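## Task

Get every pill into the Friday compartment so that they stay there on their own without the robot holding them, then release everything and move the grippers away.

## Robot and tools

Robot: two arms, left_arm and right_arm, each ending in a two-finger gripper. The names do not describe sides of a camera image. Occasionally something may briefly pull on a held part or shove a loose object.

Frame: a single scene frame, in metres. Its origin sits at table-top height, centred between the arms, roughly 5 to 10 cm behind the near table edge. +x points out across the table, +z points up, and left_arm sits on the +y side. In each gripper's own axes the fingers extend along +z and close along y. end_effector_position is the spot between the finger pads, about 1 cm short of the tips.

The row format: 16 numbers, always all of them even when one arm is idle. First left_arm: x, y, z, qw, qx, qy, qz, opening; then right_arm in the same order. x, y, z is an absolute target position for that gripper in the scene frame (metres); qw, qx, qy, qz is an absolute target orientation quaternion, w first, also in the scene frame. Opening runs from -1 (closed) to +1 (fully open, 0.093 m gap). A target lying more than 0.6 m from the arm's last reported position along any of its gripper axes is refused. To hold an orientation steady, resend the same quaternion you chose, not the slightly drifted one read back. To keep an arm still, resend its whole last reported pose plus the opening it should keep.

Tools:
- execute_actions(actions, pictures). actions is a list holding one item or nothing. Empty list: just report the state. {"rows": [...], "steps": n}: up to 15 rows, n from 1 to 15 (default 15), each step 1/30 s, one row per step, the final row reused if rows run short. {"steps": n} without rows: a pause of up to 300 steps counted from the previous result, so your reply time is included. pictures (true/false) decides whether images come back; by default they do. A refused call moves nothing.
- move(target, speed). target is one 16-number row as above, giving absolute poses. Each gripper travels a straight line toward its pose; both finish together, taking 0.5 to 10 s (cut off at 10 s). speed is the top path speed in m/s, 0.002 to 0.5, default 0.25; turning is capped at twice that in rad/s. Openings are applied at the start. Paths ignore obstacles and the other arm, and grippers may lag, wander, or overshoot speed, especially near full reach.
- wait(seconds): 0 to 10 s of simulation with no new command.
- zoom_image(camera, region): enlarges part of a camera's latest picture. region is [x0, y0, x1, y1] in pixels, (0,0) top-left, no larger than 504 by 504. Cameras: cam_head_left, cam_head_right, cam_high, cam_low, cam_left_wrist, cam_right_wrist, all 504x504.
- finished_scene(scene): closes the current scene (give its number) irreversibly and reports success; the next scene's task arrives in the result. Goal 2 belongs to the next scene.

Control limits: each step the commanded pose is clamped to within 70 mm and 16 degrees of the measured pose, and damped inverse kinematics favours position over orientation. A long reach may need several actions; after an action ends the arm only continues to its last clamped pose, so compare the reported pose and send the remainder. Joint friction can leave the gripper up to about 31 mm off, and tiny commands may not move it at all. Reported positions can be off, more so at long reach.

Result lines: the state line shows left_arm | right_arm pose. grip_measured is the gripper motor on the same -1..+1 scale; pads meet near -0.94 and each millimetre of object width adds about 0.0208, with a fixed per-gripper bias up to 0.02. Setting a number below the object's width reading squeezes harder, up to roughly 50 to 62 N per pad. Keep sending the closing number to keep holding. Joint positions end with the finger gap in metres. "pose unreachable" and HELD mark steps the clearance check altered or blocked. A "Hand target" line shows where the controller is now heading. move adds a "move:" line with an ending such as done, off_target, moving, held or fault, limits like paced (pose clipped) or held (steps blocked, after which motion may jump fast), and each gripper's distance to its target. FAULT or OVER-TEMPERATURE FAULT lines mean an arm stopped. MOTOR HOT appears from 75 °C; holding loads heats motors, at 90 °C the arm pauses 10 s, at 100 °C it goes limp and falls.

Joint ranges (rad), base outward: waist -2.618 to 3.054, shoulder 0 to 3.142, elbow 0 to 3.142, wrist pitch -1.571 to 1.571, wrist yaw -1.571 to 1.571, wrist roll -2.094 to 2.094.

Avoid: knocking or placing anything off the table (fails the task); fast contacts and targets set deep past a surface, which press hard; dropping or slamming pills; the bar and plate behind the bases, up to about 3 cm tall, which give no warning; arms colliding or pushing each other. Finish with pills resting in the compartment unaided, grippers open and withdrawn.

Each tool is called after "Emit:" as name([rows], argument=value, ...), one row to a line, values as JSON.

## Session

Emit:
execute_actions(actions=[])

Scene clock: 0.00 s of 5400.00 s.
left_arm: end_effector_position=(+0.1437, -0.1010, +0.2934) grip_measured=+0.989 end_effector_quat_wxyz=(+0.309, +0.894, -0.008, +0.323) | right_arm: end_effector_position=(+0.2715, -0.3464, +0.2229) grip_measured=+0.990 end_effector_quat_wxyz=(+0.399, -0.251, +0.876, -0.106)
Joint positions: left_arm=[-1.442  1.581  1.64  -0.838 -0.519  1.95   0.093] | right_arm=[-0.104  0.867  0.917 -0.794 -0.124 -0.657  0.093]
Joint velocities: left_arm=[-0.017 -0.027  0.007  0.037  0.051 -0.022  0.001] | right_arm=[ 0.017  0.007 -0.012 -0.066 -0.007 -0.037 -0.   ]
Hand target (left_arm): +0.144, -0.101, +0.293; +0.309, +0.894, -0.008, +0.323
Hand target (right_arm): +0.271, -0.346, +0.223; +0.399, -0.251, +0.876, -0.106
camera_calibration (this result's frames):
cam_left_wrist: T_world_to_cam=[[0.190431, 0.809019, -0.55608, 0.216623], [0.463225, 0.425369, 0.777485, -0.215888], [0.865539, -0.405648, -0.293754, 0.00689331], [0, 0, 0, 1]] pos_world=[0.0527866, -0.0806238, 0.290335]
cam_right_wrist: T_world_to_cam=[[0.346497, -0.863039, 0.367564, -0.475885], [-0.835195, -0.462228, -0.297984, 0.170873], [0.427071, -0.203737, -0.880966, 0.0899663], [0, 0, 0, 1]] pos_world=[0.269183, -0.313395, 0.305093]

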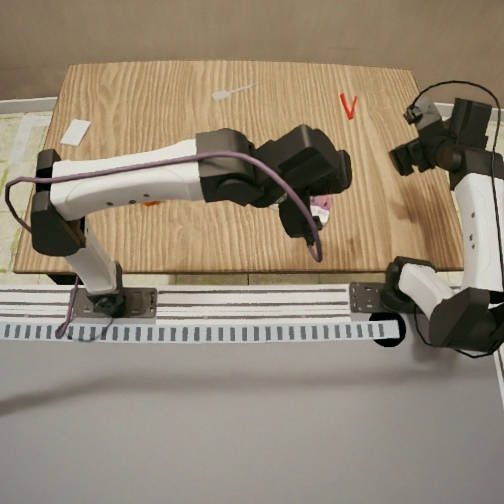

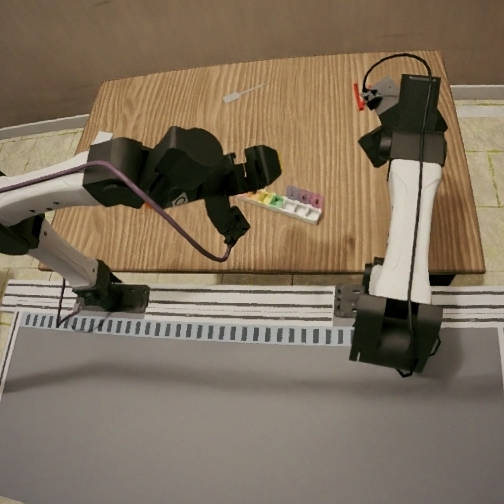

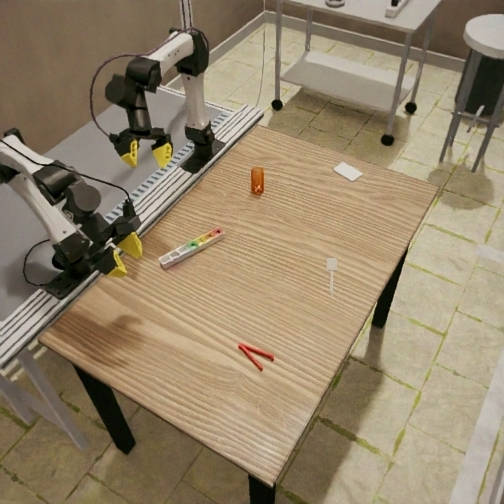

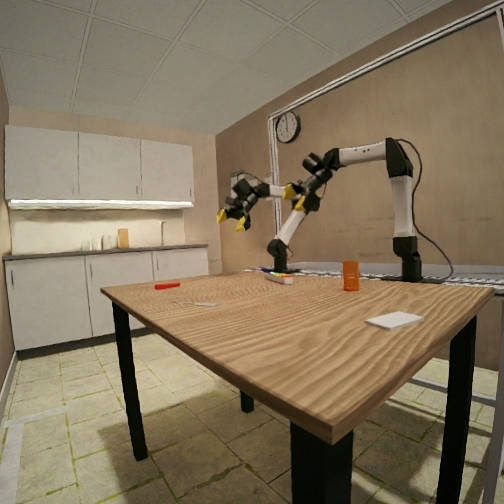

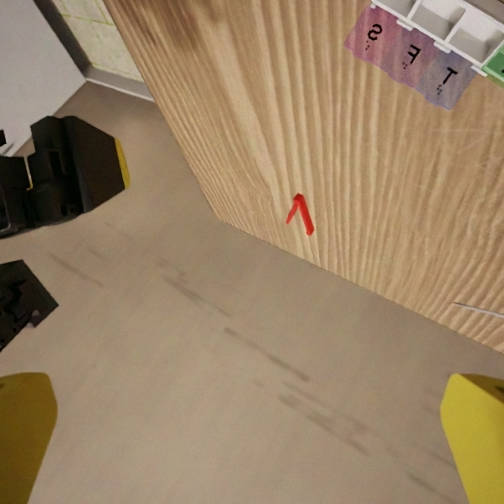

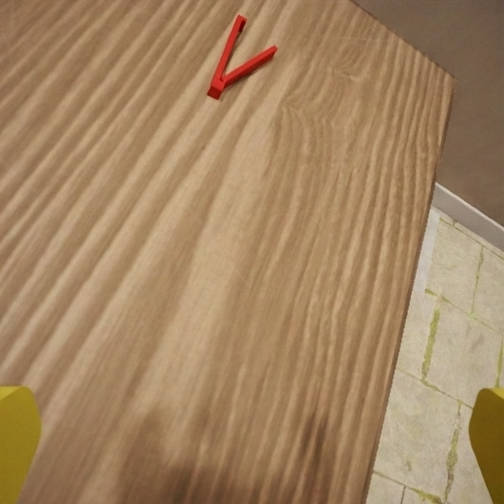

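Emit:
move(target=[0.22,0.31,0.14,0.552,0.335,0.718,-0.258,1,0.2715,-0.3464,0.2229,0.399,-0.251,0.876,-0.106,1])

Emit:
move(target=[0.22,0.31,0.05,0.552,0.335,0.718,-0.258,1,0.20,-0.14,0.2,0.217,0.153,0.964,-0.034,0.45], speed=0.15)

Scene clock: 6.50 s of 5400.00 s.
left_arm: end_effector_position=(+0.2180, +0.3062, +0.1400) grip_measured=+0.989 end_effector_quat_wxyz=(+0.563, +0.329, +0.719, -0.241) | right_arm: end_effector_position=(+0.2715, -0.3464, +0.2229) grip_measured=+0.990 end_effector_quat_wxyz=(+0.399, -0.251, +0.876, -0.106)
Joint positions: left_arm=[ 0.873  1.371  0.681 -1.342  1.272  2.091  0.093] | right_arm=[-0.104  0.867  0.917 -0.794 -0.124 -0.657  0.093]
Joint velocities: left_arm=[ 0.012 -0.012 -0.002  0.007 -0.022  0.081 -0.001] | right_arm=[-0.017 -0.007 -0.017 -0.022 -0.007 -0.037  0.   ]
Hand target (left_arm): +0.218, +0.310, +0.141; +0.560, +0.329, +0.722, -0.240
Hand target (right_arm): +0.272, -0.346, +0.223; +0.399, -0.251, +0.876, -0.106
Off the commanded pose (left_arm): 0.004 m, 2 deg.
Off the commanded pose (right_arm): 0.000 m, 0 deg.
joint sent to its limit (left arm) — the command would take joint 6 (wrist roll) past its upper limit, so that joint was sent only as far as its limit.
move: done
camera_calibration (this result's frames):
cam_left_wrist: T_world_to_cam=[[-0.746883, -0.664955, -0.000156103, 0.365642], [-0.431777, 0.485154, -0.760391, 0.0878351], [0.505702, -0.567856, -0.649465, 0.240658], [0, 0, 0, 1]] pos_world=[0.189316, 0.337181, 0.223145]
cam_right_wrist: T_world_to_cam=[[0.346497, -0.863039, 0.367564, -0.475885], [-0.835195, -0.462228, -0.297984, 0.170873], [0.427071, -0.203737, -0.880966, 0.0899663], [0, 0, 0, 1]] pos_world=[0.269183, -0.313395, 0.305093]

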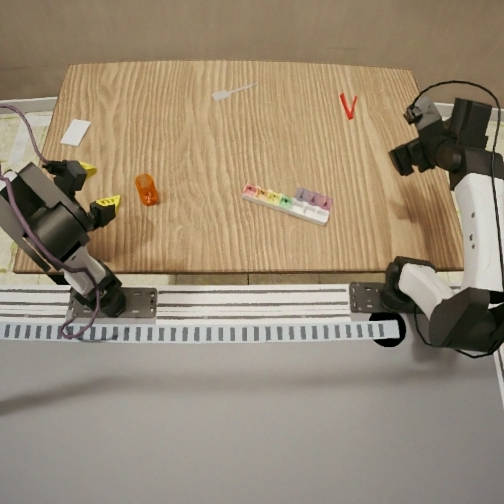

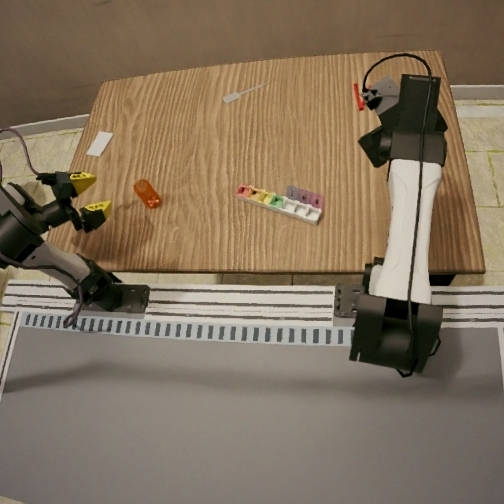

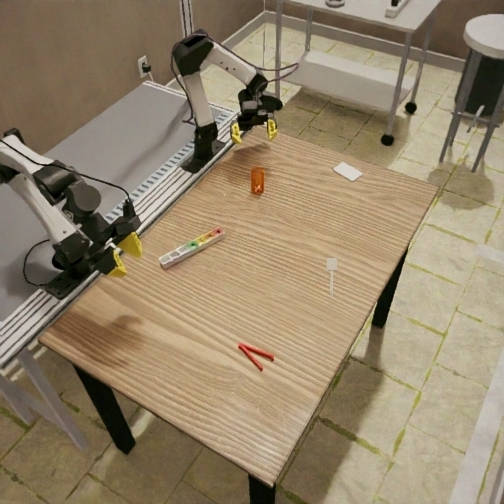

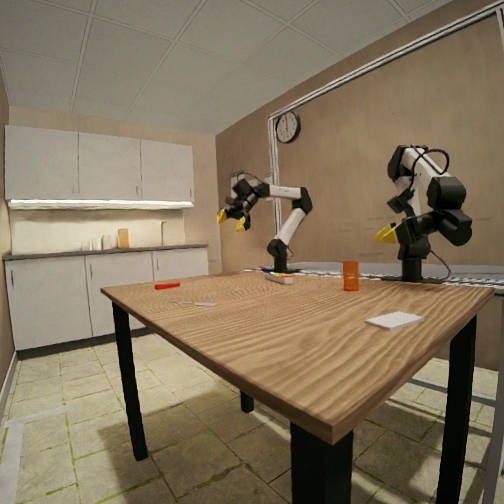

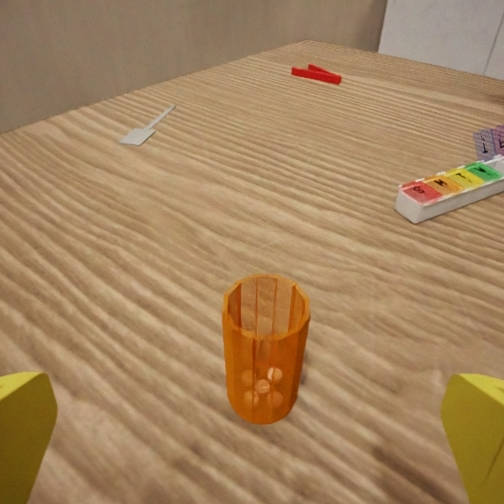

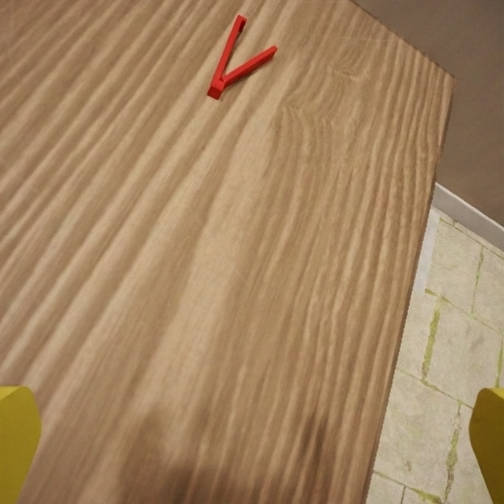

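Scene clock: 10.13 s of 5400.00 s.
left_arm: end_effector_position=(+0.2259, +0.3154, +0.0589) grip_measured=+0.989 end_effector_quat_wxyz=(+0.556, +0.330, +0.722, -0.246) | right_arm: end_effector_position=(+0.1973, -0.1527, +0.1998) grip_measured=+0.451 end_effector_quat_wxyz=(+0.221, +0.152, +0.962, -0.045)
Joint positions: left_arm=[ 0.873  1.679  0.568 -0.936  1.257  2.094  0.093] | right_arm=[ 1.053  1.431  1.399 -1.45   0.432  1.297  0.067]
Joint velocities: left_arm=[-0.012  0.002  0.012 -0.081  0.051 -0.007 -0.001] | right_arm=[-0.017  0.012  0.002 -0.037 -0.11  -0.007  0.   ]
Hand target (left_arm): +0.220, +0.310, +0.051; +0.549, +0.331, +0.725, -0.253
Hand target (right_arm): +0.198, -0.147, +0.203; +0.220, +0.154, +0.963, -0.040
Off the commanded pose (left_arm): 0.012 m, 2 deg.
Off the commanded pose (right_arm): 0.013 m, 1 deg.
joint sent to its limit (left arm) — the command would take joint 6 (wrist roll) past its upper limit, so that joint was sent only as far as its limit.
move: off_target (left_arm, right_arm)
camera_calibration (this result's frames):
cam_left_wrist: T_world_to_cam=[[-0.752128, -0.658893, 0.0127913, 0.376136], [-0.440584, 0.488303, -0.75329, 0.02567], [0.490092, -0.572206, -0.657564, 0.194536], [0, 0, 0, 1]] pos_world=[0.198872, 0.346613, 0.142445]
cam_right_wrist: T_world_to_cam=[[-0.328915, -0.944353, 0.00334666, -0.080959], [-0.944359, 0.328909, -0.00237799, 0.274884], [0.00114491, -0.0039426, -0.999992, 0.279106], [0, 0, 0, 1]] pos_world=[0.232641, -0.165765, 0.280028]

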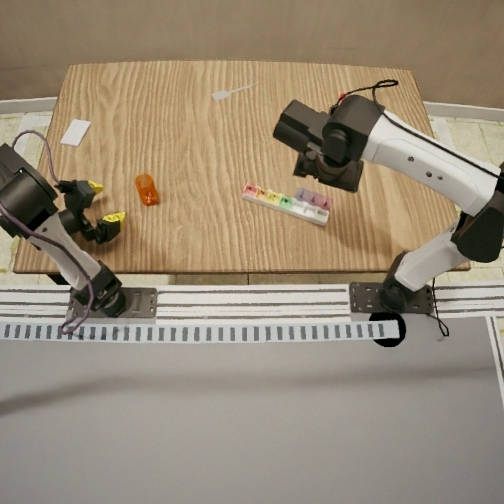

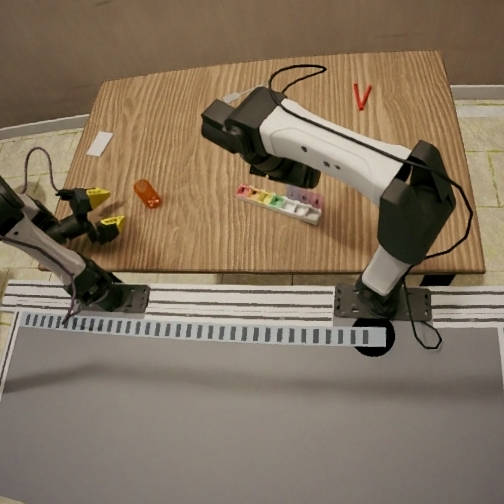

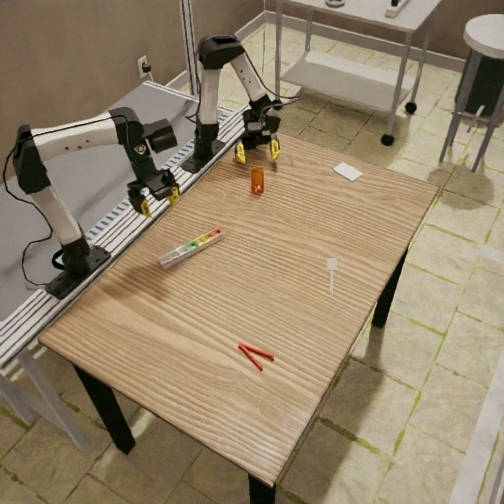

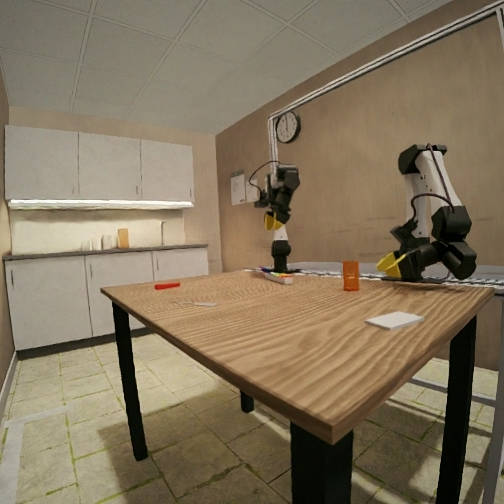

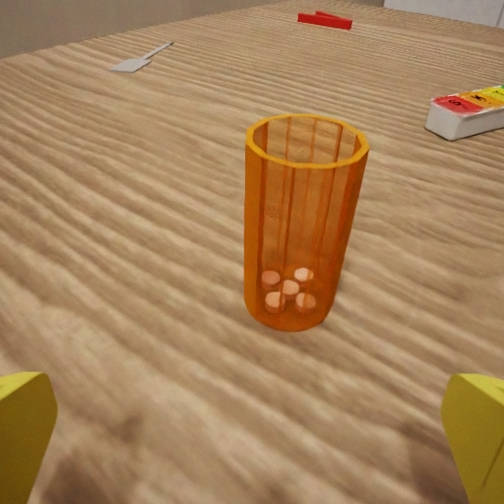

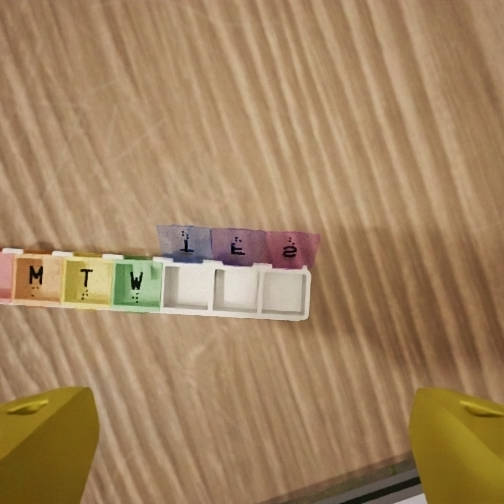

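Emit:
move(target=[0.268,0.234,0.036,0.552,0.335,0.718,-0.258,1,0.282,-0.177,0.085,0,0.199,0.98,0,0.35], speed=0.08)

Scene clock: 14.10 s of 5400.00 s.
left_arm: end_effector_position=(+0.2737, +0.2386, +0.0458) grip_measured=+0.989 end_effector_quat_wxyz=(+0.563, +0.349, +0.705, -0.253) | right_arm: end_effector_position=(+0.2734, -0.1766, +0.0857) grip_measured=+0.351 end_effector_quat_wxyz=(-0.006, +0.200, +0.980, -0.010)
Joint positions: left_arm=[0.367 1.569 0.168 0.707 1.164 0.701 0.093] | right_arm=[ 0.557  1.753  1.333 -1.189  0.002  0.91   0.062]
Joint velocities: left_arm=[-0.022  0.007  0.017  0.095  0.051 -0.022  0.   ] | right_arm=[ 0.007  0.012 -0.022 -0.037  0.095  0.007 -0.001]
Hand target (left_arm): +0.266, +0.233, +0.037; +0.549, +0.340, +0.716, -0.265
Hand target (right_arm): +0.281, -0.173, +0.087; -0.002, +0.200, +0.980, -0.001
Off the commanded pose (left_arm): 0.012 m, 3 deg.
Off the commanded pose (right_arm): 0.009 m, 1 deg.
move: off_target (left_arm)
camera_calibration (this result's frames):
cam_left_wrist: T_world_to_cam=[[-0.779932, -0.625775, -0.0105357, 0.362382], [-0.394313, 0.504384, -0.768189, 0.0586], [0.486027, -0.594981, -0.640137, 0.12431], [0, 0, 0, 1]] pos_world=[0.245323, 0.271175, 0.128409]
cam_right_wrist: T_world_to_cam=[[-0.411339, -0.911343, 0.0159473, -0.0508416], [-0.81346, 0.37494, 0.444638, 0.28835], [-0.411197, 0.169925, -0.895568, 0.299236], [0, 0, 0, 1]] pos_world=[0.336693, -0.205296, 0.140586]

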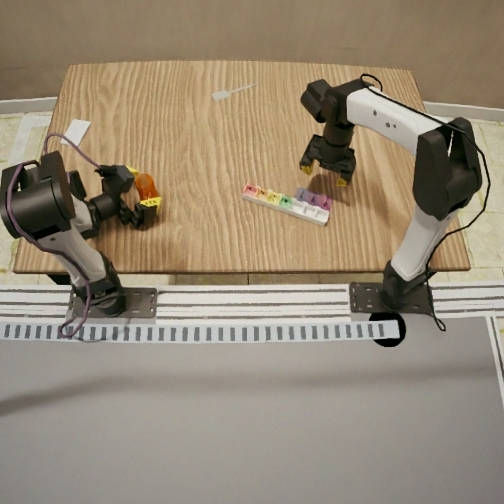

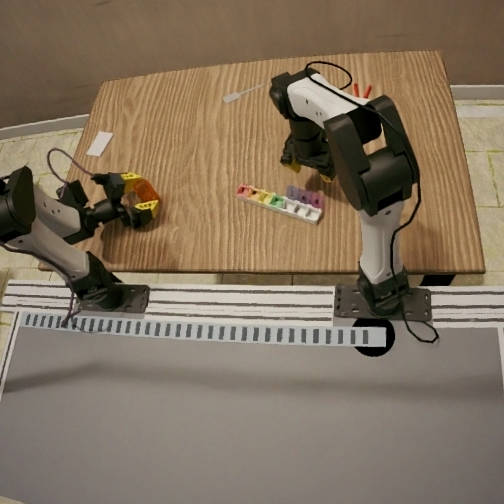

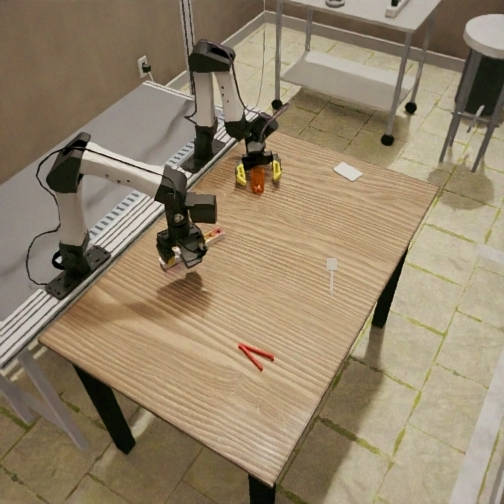

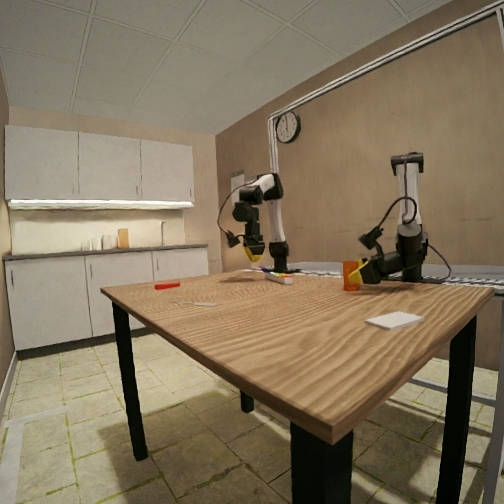

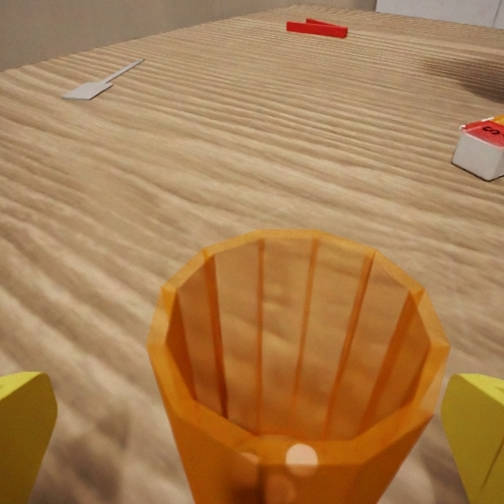

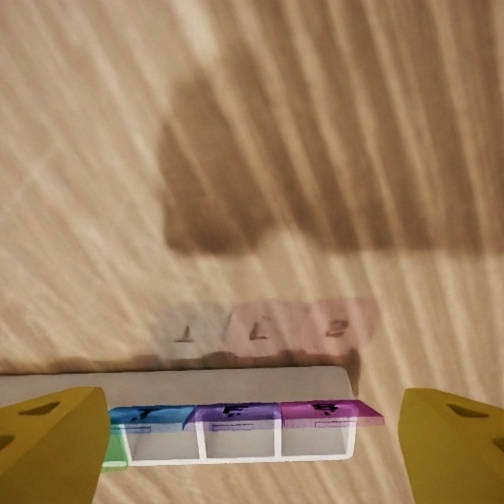

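Emit:
move(target=[0.267,0.224,0.026,0.552,0.335,0.718,-0.258,1,0.28,-0.17,0.052,0,0.199,0.98,0,0.35], speed=0.04)

Emit:
zoom_image(camera="cam_low", region=[230, 220, 400, 310])

Scene clock: 17.20 s of 5400.00 s.
left_arm: end_effector_position=(+0.2751, +0.2290, +0.0345) grip_measured=+0.989 end_effector_quat_wxyz=(+0.565, +0.344, +0.708, -0.247) | right_arm: end_effector_position=(+0.2850, -0.1702, +0.0621) grip_measured=+0.351 end_effector_quat_wxyz=(+0.011, +0.199, +0.980, +0.005)
Joint positions: left_arm=[0.308 1.706 0.118 0.992 1.103 0.598 0.093] | right_arm=[ 0.557  1.78   1.27  -1.054  0.001  0.91   0.062]
Joint velocities: left_arm=[-0.002  0.002  0.002  0.066 -0.066 -0.022  0.001] | right_arm=[ 0.017  0.002 -0.007  0.022  0.037  0.037 -0.   ]
Hand target (left_arm): +0.267, +0.224, +0.026; +0.551, +0.336, +0.719, -0.259
Hand target (right_arm): +0.280, -0.170, +0.052; -0.000, +0.199, +0.980, -0.000
Off the commanded pose (left_arm): 0.013 m, 2 deg.
Off the commanded pose (right_arm): 0.011 m, 1 deg.
move: off_target (left_arm, right_arm)
camera_calibration (this result's frames):
cam_left_wrist: T_world_to_cam=[[-0.769394, -0.638624, -0.0139076, 0.357552], [-0.401091, 0.499938, -0.767586, 0.0581037], [0.497151, -0.584997, -0.640795, 0.105362], [0, 0, 0, 1]] pos_world=[0.246023, 0.26093, 0.117088]
cam_right_wrist: T_world_to_cam=[[-0.411032, -0.911385, -0.0207388, -0.0376277], [-0.830619, 0.365038, 0.420499, 0.310603], [-0.375666, 0.190065, -0.907056, 0.275835], [0, 0, 0, 1]] pos_world=[0.346148, -0.200102, 0.118809]

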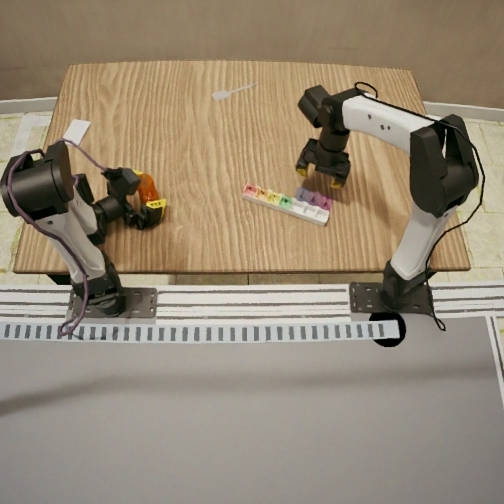

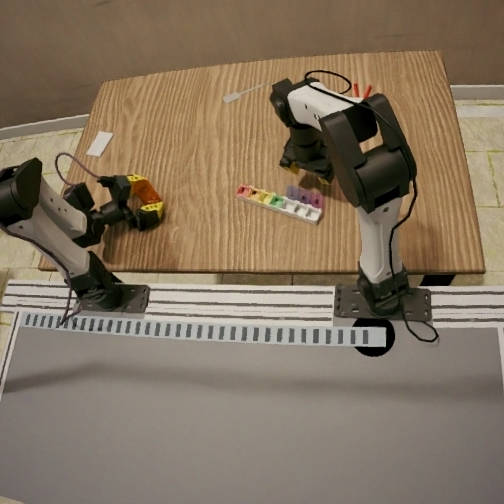

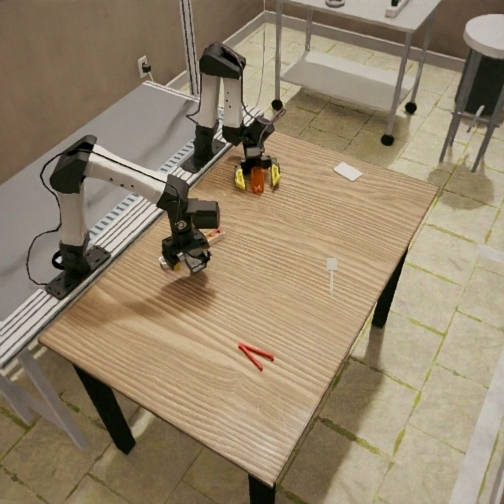

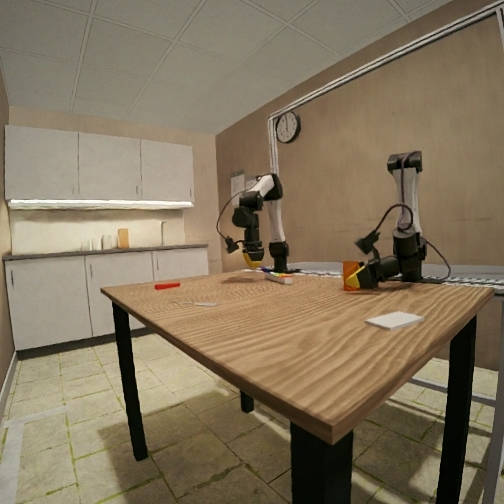

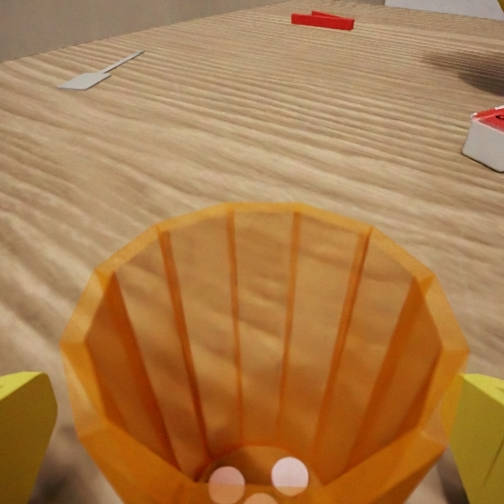

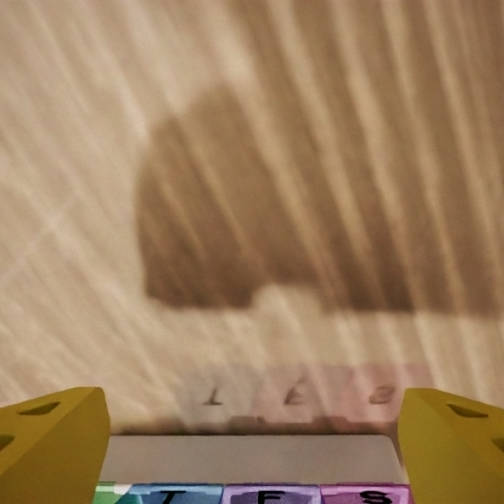

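Region (230, 220, 400, 310) of cam_low's 504x504 image, scaled by 2.965, with more detail than that image has; it fills the top 267 rows of this view, and the rest is white.

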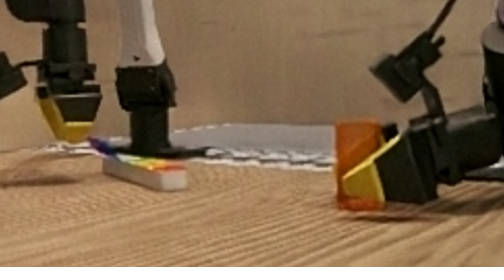

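Emit:
move(target=[0.267,0.224,0.026,0.552,0.335,0.718,-0.258,-0.32,0.275,-0.172,0.038,0,0.199,0.98,0,0.35], speed=0.03)

Emit:
move(target=[0.267,0.224,0.026,0.552,0.335,0.718,-0.258,-0.32,0.236,-0.156,0.05,0,0.199,0.98,0,0.35], speed=0.02)

Emit:
zoom_image(camera="cam_low", region=[230, 230, 320, 300])

Scene clock: 18.67 s of 5400.00 s.
left_arm: end_effector_position=(+0.2759, +0.2294, +0.0356) grip_measured=-0.277 end_effector_quat_wxyz=(+0.567, +0.344, +0.707, -0.245) | right_arm: end_effector_position=(+0.2801, -0.1730, +0.0472) grip_measured=+0.351 end_effector_quat_wxyz=(+0.009, +0.200, +0.980, +0.003)
Joint positions: left_arm=[0.308 1.706 0.118 1.003 1.101 0.594 0.032] | right_arm=[ 0.557  1.78   1.208 -0.997  0.001  0.91   0.062]
Joint velocities: left_arm=[ 0.022 -0.002 -0.002  0.051 -0.051 -0.007  0.001] | right_arm=[-0.007 -0.032  0.007  0.081 -0.066  0.037  0.   ]
Hand target (left_arm): +0.267, +0.224, +0.027; +0.552, +0.335, +0.718, -0.258
Hand target (right_arm): +0.275, -0.172, +0.038; -0.000, +0.199, +0.980, -0.000
Off the commanded pose (left_arm): 0.014 m, 3 deg.
Off the commanded pose (right_arm): 0.011 m, 1 deg.
move: off_target (left_arm, right_arm)
camera_calibration (this result's frames):
cam_left_wrist: T_world_to_cam=[[-0.767731, -0.640481, -0.0193345, 0.358645], [-0.397662, 0.499895, -0.769395, 0.0581905], [0.502448, -0.583, -0.63848, 0.103874], [0, 0, 0, 1]] pos_world=[0.246292, 0.261175, 0.118027]
cam_right_wrist: T_world_to_cam=[[-0.411144, -0.911422, -0.0164506, -0.042694], [-0.828641, 0.366158, 0.423418, 0.31333], [-0.379889, 0.187717, -0.905785, 0.261741], [0, 0, 0, 1]] pos_world=[0.341517, -0.202774, 0.103709]

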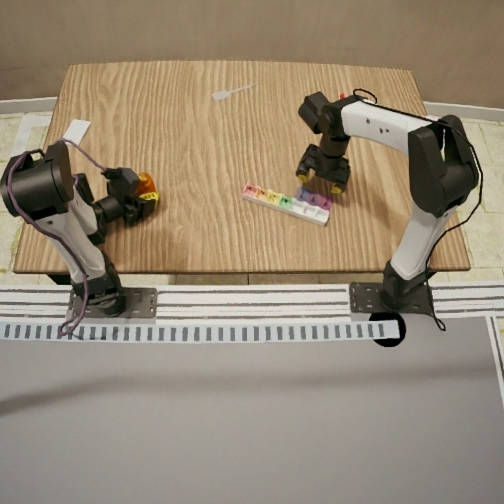

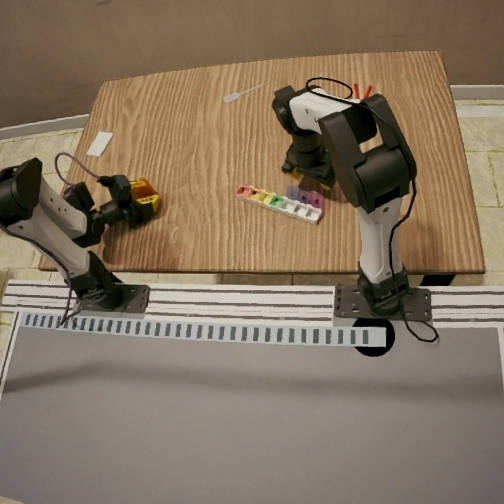

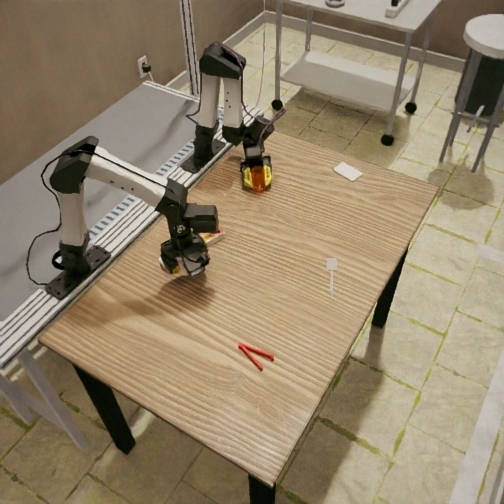

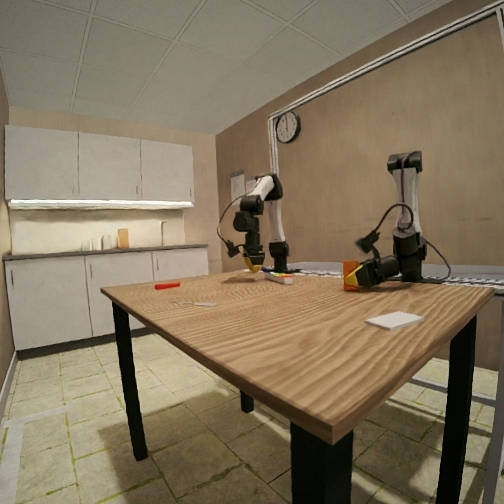

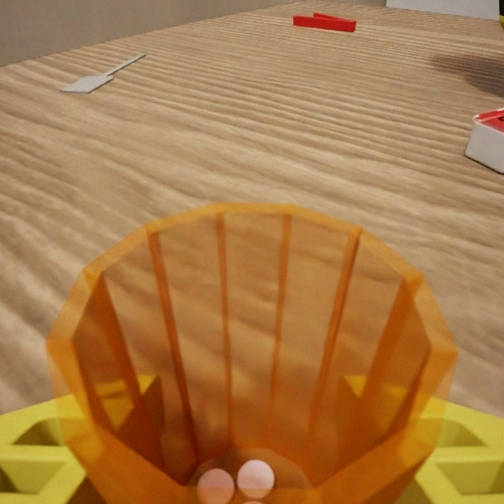

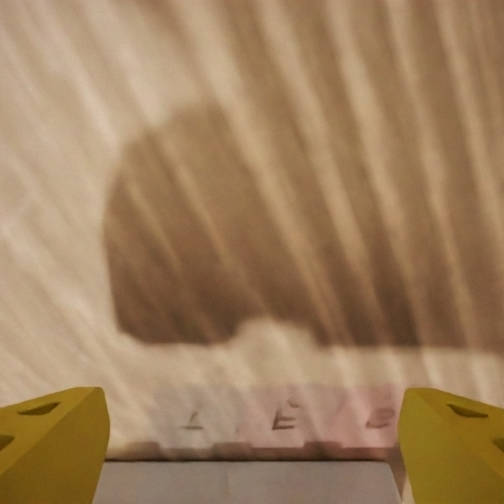

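Scene clock: 21.27 s of 5400.00 s.
left_arm: end_effector_position=(+0.2760, +0.2295, +0.0356) grip_measured=-0.277 end_effector_quat_wxyz=(+0.567, +0.344, +0.707, -0.245) | right_arm: end_effector_position=(+0.2447, -0.1549, +0.0502) grip_measured=+0.351 end_effector_quat_wxyz=(+0.007, +0.199, +0.980, +0.001)
Joint positions: left_arm=[0.308 1.706 0.118 1.003 1.101 0.593 0.032] | right_arm=[ 0.67   1.708  1.137 -1.005  0.001  1.021  0.062]
Joint velocities: left_arm=[-0.007  0.012 -0.007 -0.037 -0.066  0.022 -0.001] | right_arm=[ 0.012  0.002 -0.012  0.037  0.022 -0.037 -0.002]
Hand target (left_arm): +0.267, +0.224, +0.027; +0.552, +0.335, +0.718, -0.258
Hand target (right_arm): +0.236, -0.157, +0.050; +0.000, +0.199, +0.980, -0.001
Off the commanded pose (left_arm): 0.014 m, 3 deg.
Off the commanded pose (right_arm): 0.009 m, 1 deg.
move: off_target (left_arm)
camera_calibration (this result's frames):
cam_left_wrist: T_world_to_cam=[[-0.767454, -0.6408, -0.0197455, 0.358772], [-0.397585, 0.499878, -0.769447, 0.0582302], [0.502932, -0.582664, -0.638406, 0.103689], [0, 0, 0, 1]] pos_world=[0.246344, 0.261209, 0.118085]
cam_right_wrist: T_world_to_cam=[[-0.409509, -0.912236, -0.0113289, -0.0414911], [-0.827237, 0.36606, 0.426238, 0.275542], [-0.384682, 0.18392, -0.90454, 0.248154], [0, 0, 0, 1]] pos_world=[0.306408, -0.184355, 0.106549]

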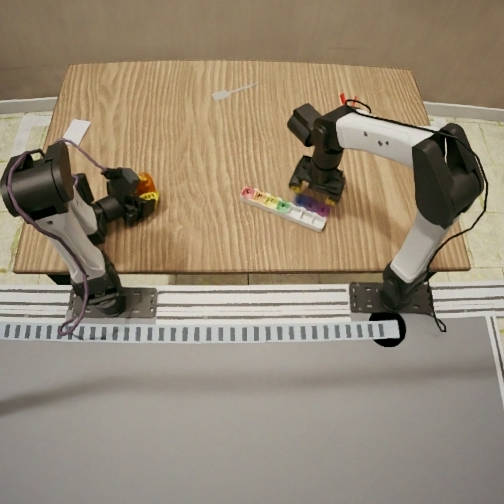

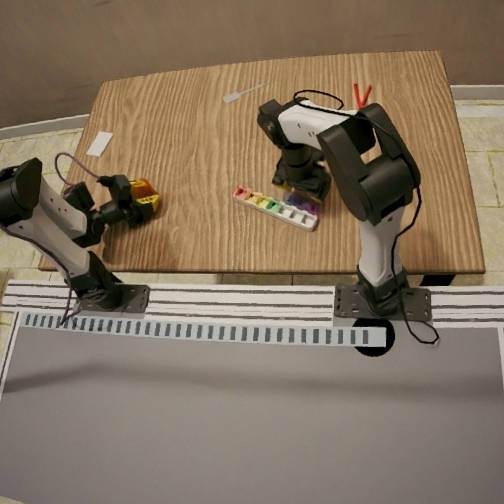

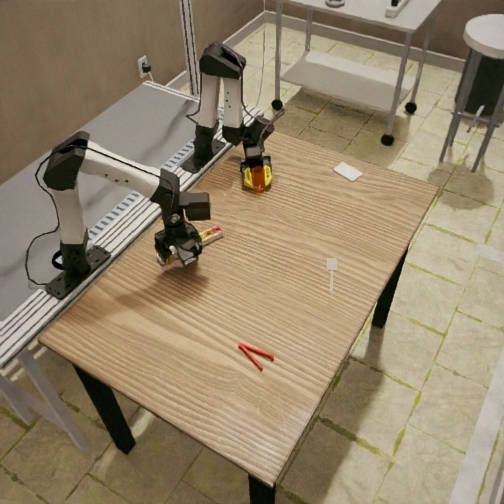

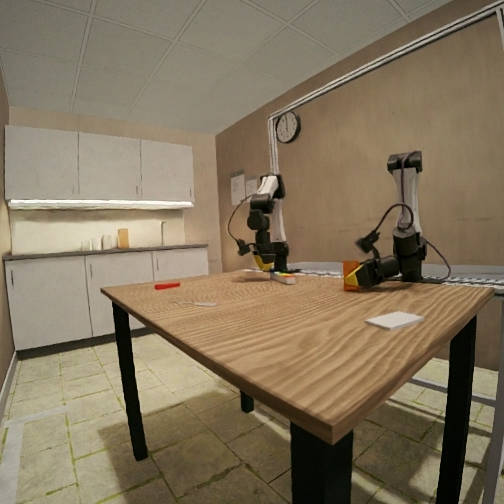

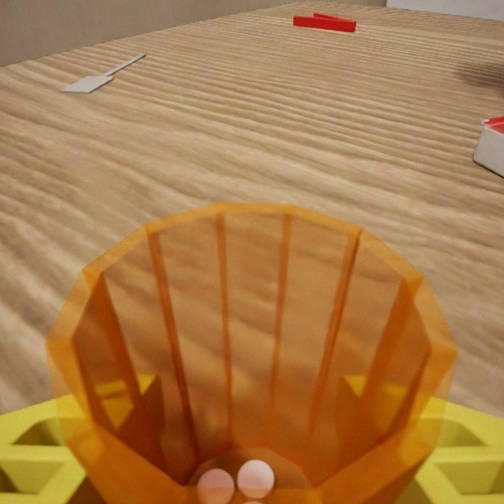

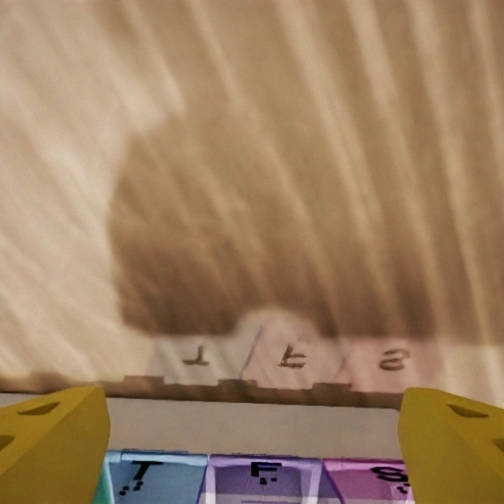

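Region (230, 230, 320, 300) of cam_low's 504x504 image, scaled by 5.600, with more detail than that image has.

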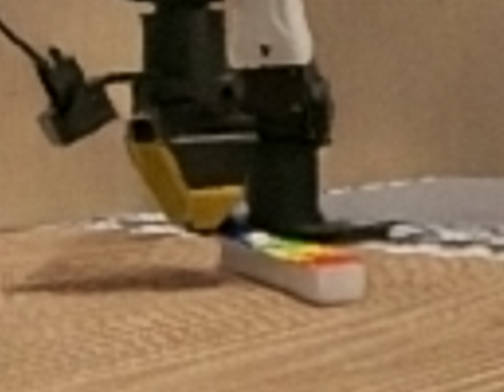

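Emit:
move(target=[0.267,0.224,0.026,0.552,0.335,0.718,-0.258,-0.32,0.262,-0.172,0.04,-0.21,0.227,0.949,0.05,0.35], speed=0.08)

Emit:
zoom_image(camera="cam_low", region=[220, 230, 310, 300])

Scene clock: 25.37 s of 5400.00 s.
left_arm: end_effector_position=(+0.2761, +0.2295, +0.0357) grip_measured=-0.277 end_effector_quat_wxyz=(+0.568, +0.344, +0.707, -0.245) | right_arm: end_effector_position=(+0.2560, -0.1723, +0.0401) grip_measured=+0.351 end_effector_quat_wxyz=(-0.211, +0.227, +0.950, +0.042)
Joint positions: left_arm=[0.308 1.706 0.118 1.004 1.101 0.593 0.032] | right_arm=[ 0.422  1.996  1.384 -1.286 -0.31   0.795  0.062]
Joint velocities: left_arm=[ 0.017 -0.012 -0.007 -0.007  0.081  0.007  0.001] | right_arm=[0.012 0.012 0.002 0.022 0.007 0.007 0.001]
Hand target (left_arm): +0.267, +0.224, +0.027; +0.552, +0.335, +0.718, -0.258
Hand target (right_arm): +0.262, -0.170, +0.042; -0.211, +0.227, +0.950, +0.048
Off the commanded pose (left_arm): 0.014 m, 3 deg.
Off the commanded pose (right_arm): 0.006 m, 1 deg.
move: off_target (left_arm)
camera_calibration (this result's frames):
cam_left_wrist: T_world_to_cam=[[-0.767378, -0.64088, -0.0200824, 0.358844], [-0.397295, 0.499831, -0.769627, 0.0582537], [0.503276, -0.582616, -0.638178, 0.103618], [0, 0, 0, 1]] pos_world=[0.246364, 0.261228, 0.118167]
cam_right_wrist: T_world_to_cam=[[-0.469693, -0.882609, 0.0197684, -0.03357], [-0.551598, 0.310877, 0.774012, 0.20156], [-0.689295, 0.352644, -0.632862, 0.342651], [0, 0, 0, 1]] pos_world=[0.331601, -0.213123, 0.0615044]

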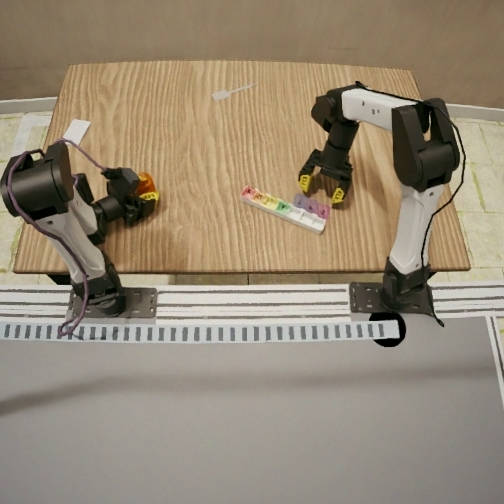

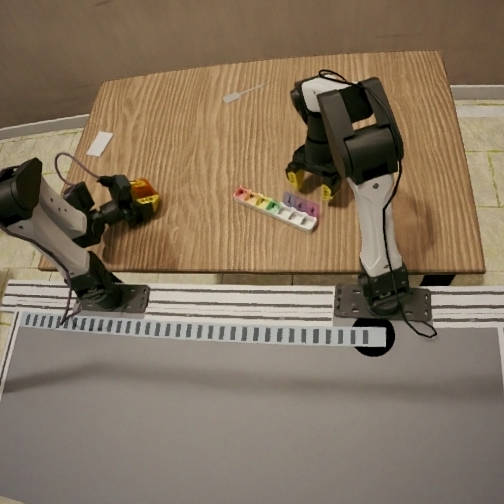

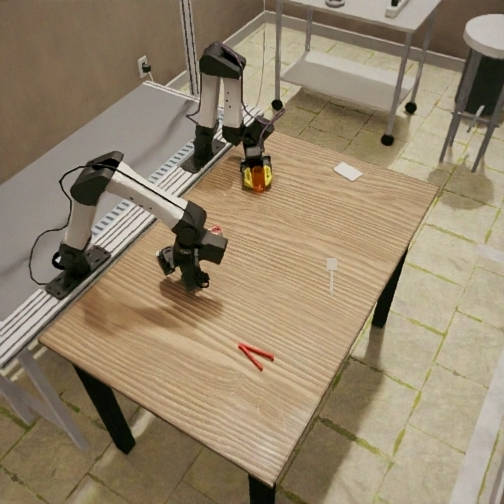

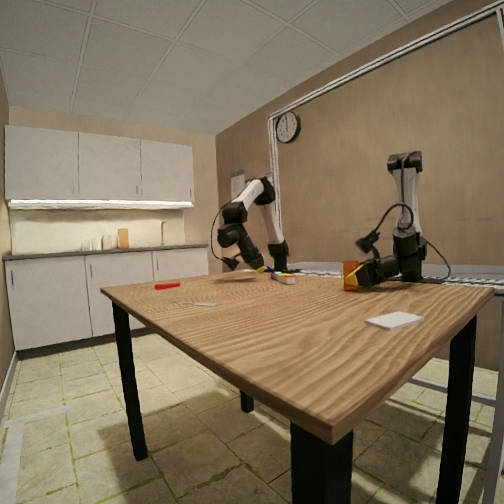

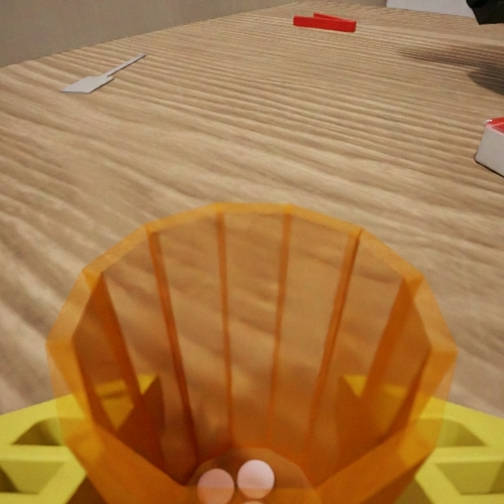

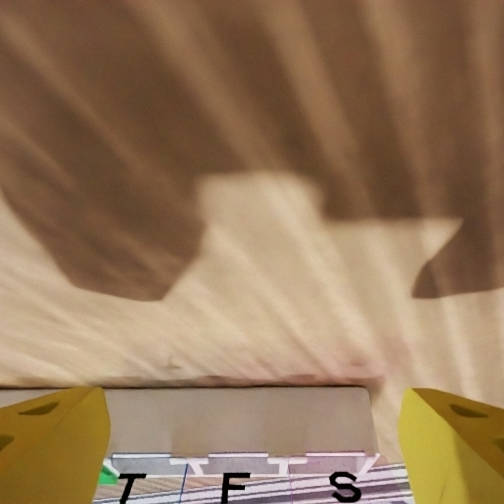

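Region (220, 230, 310, 300) of cam_low's 504x504 image, scaled by 5.600, with more detail than that image has.

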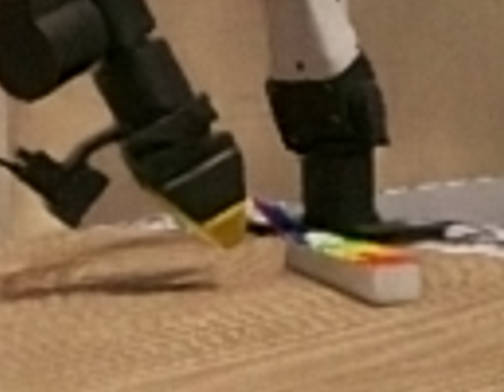

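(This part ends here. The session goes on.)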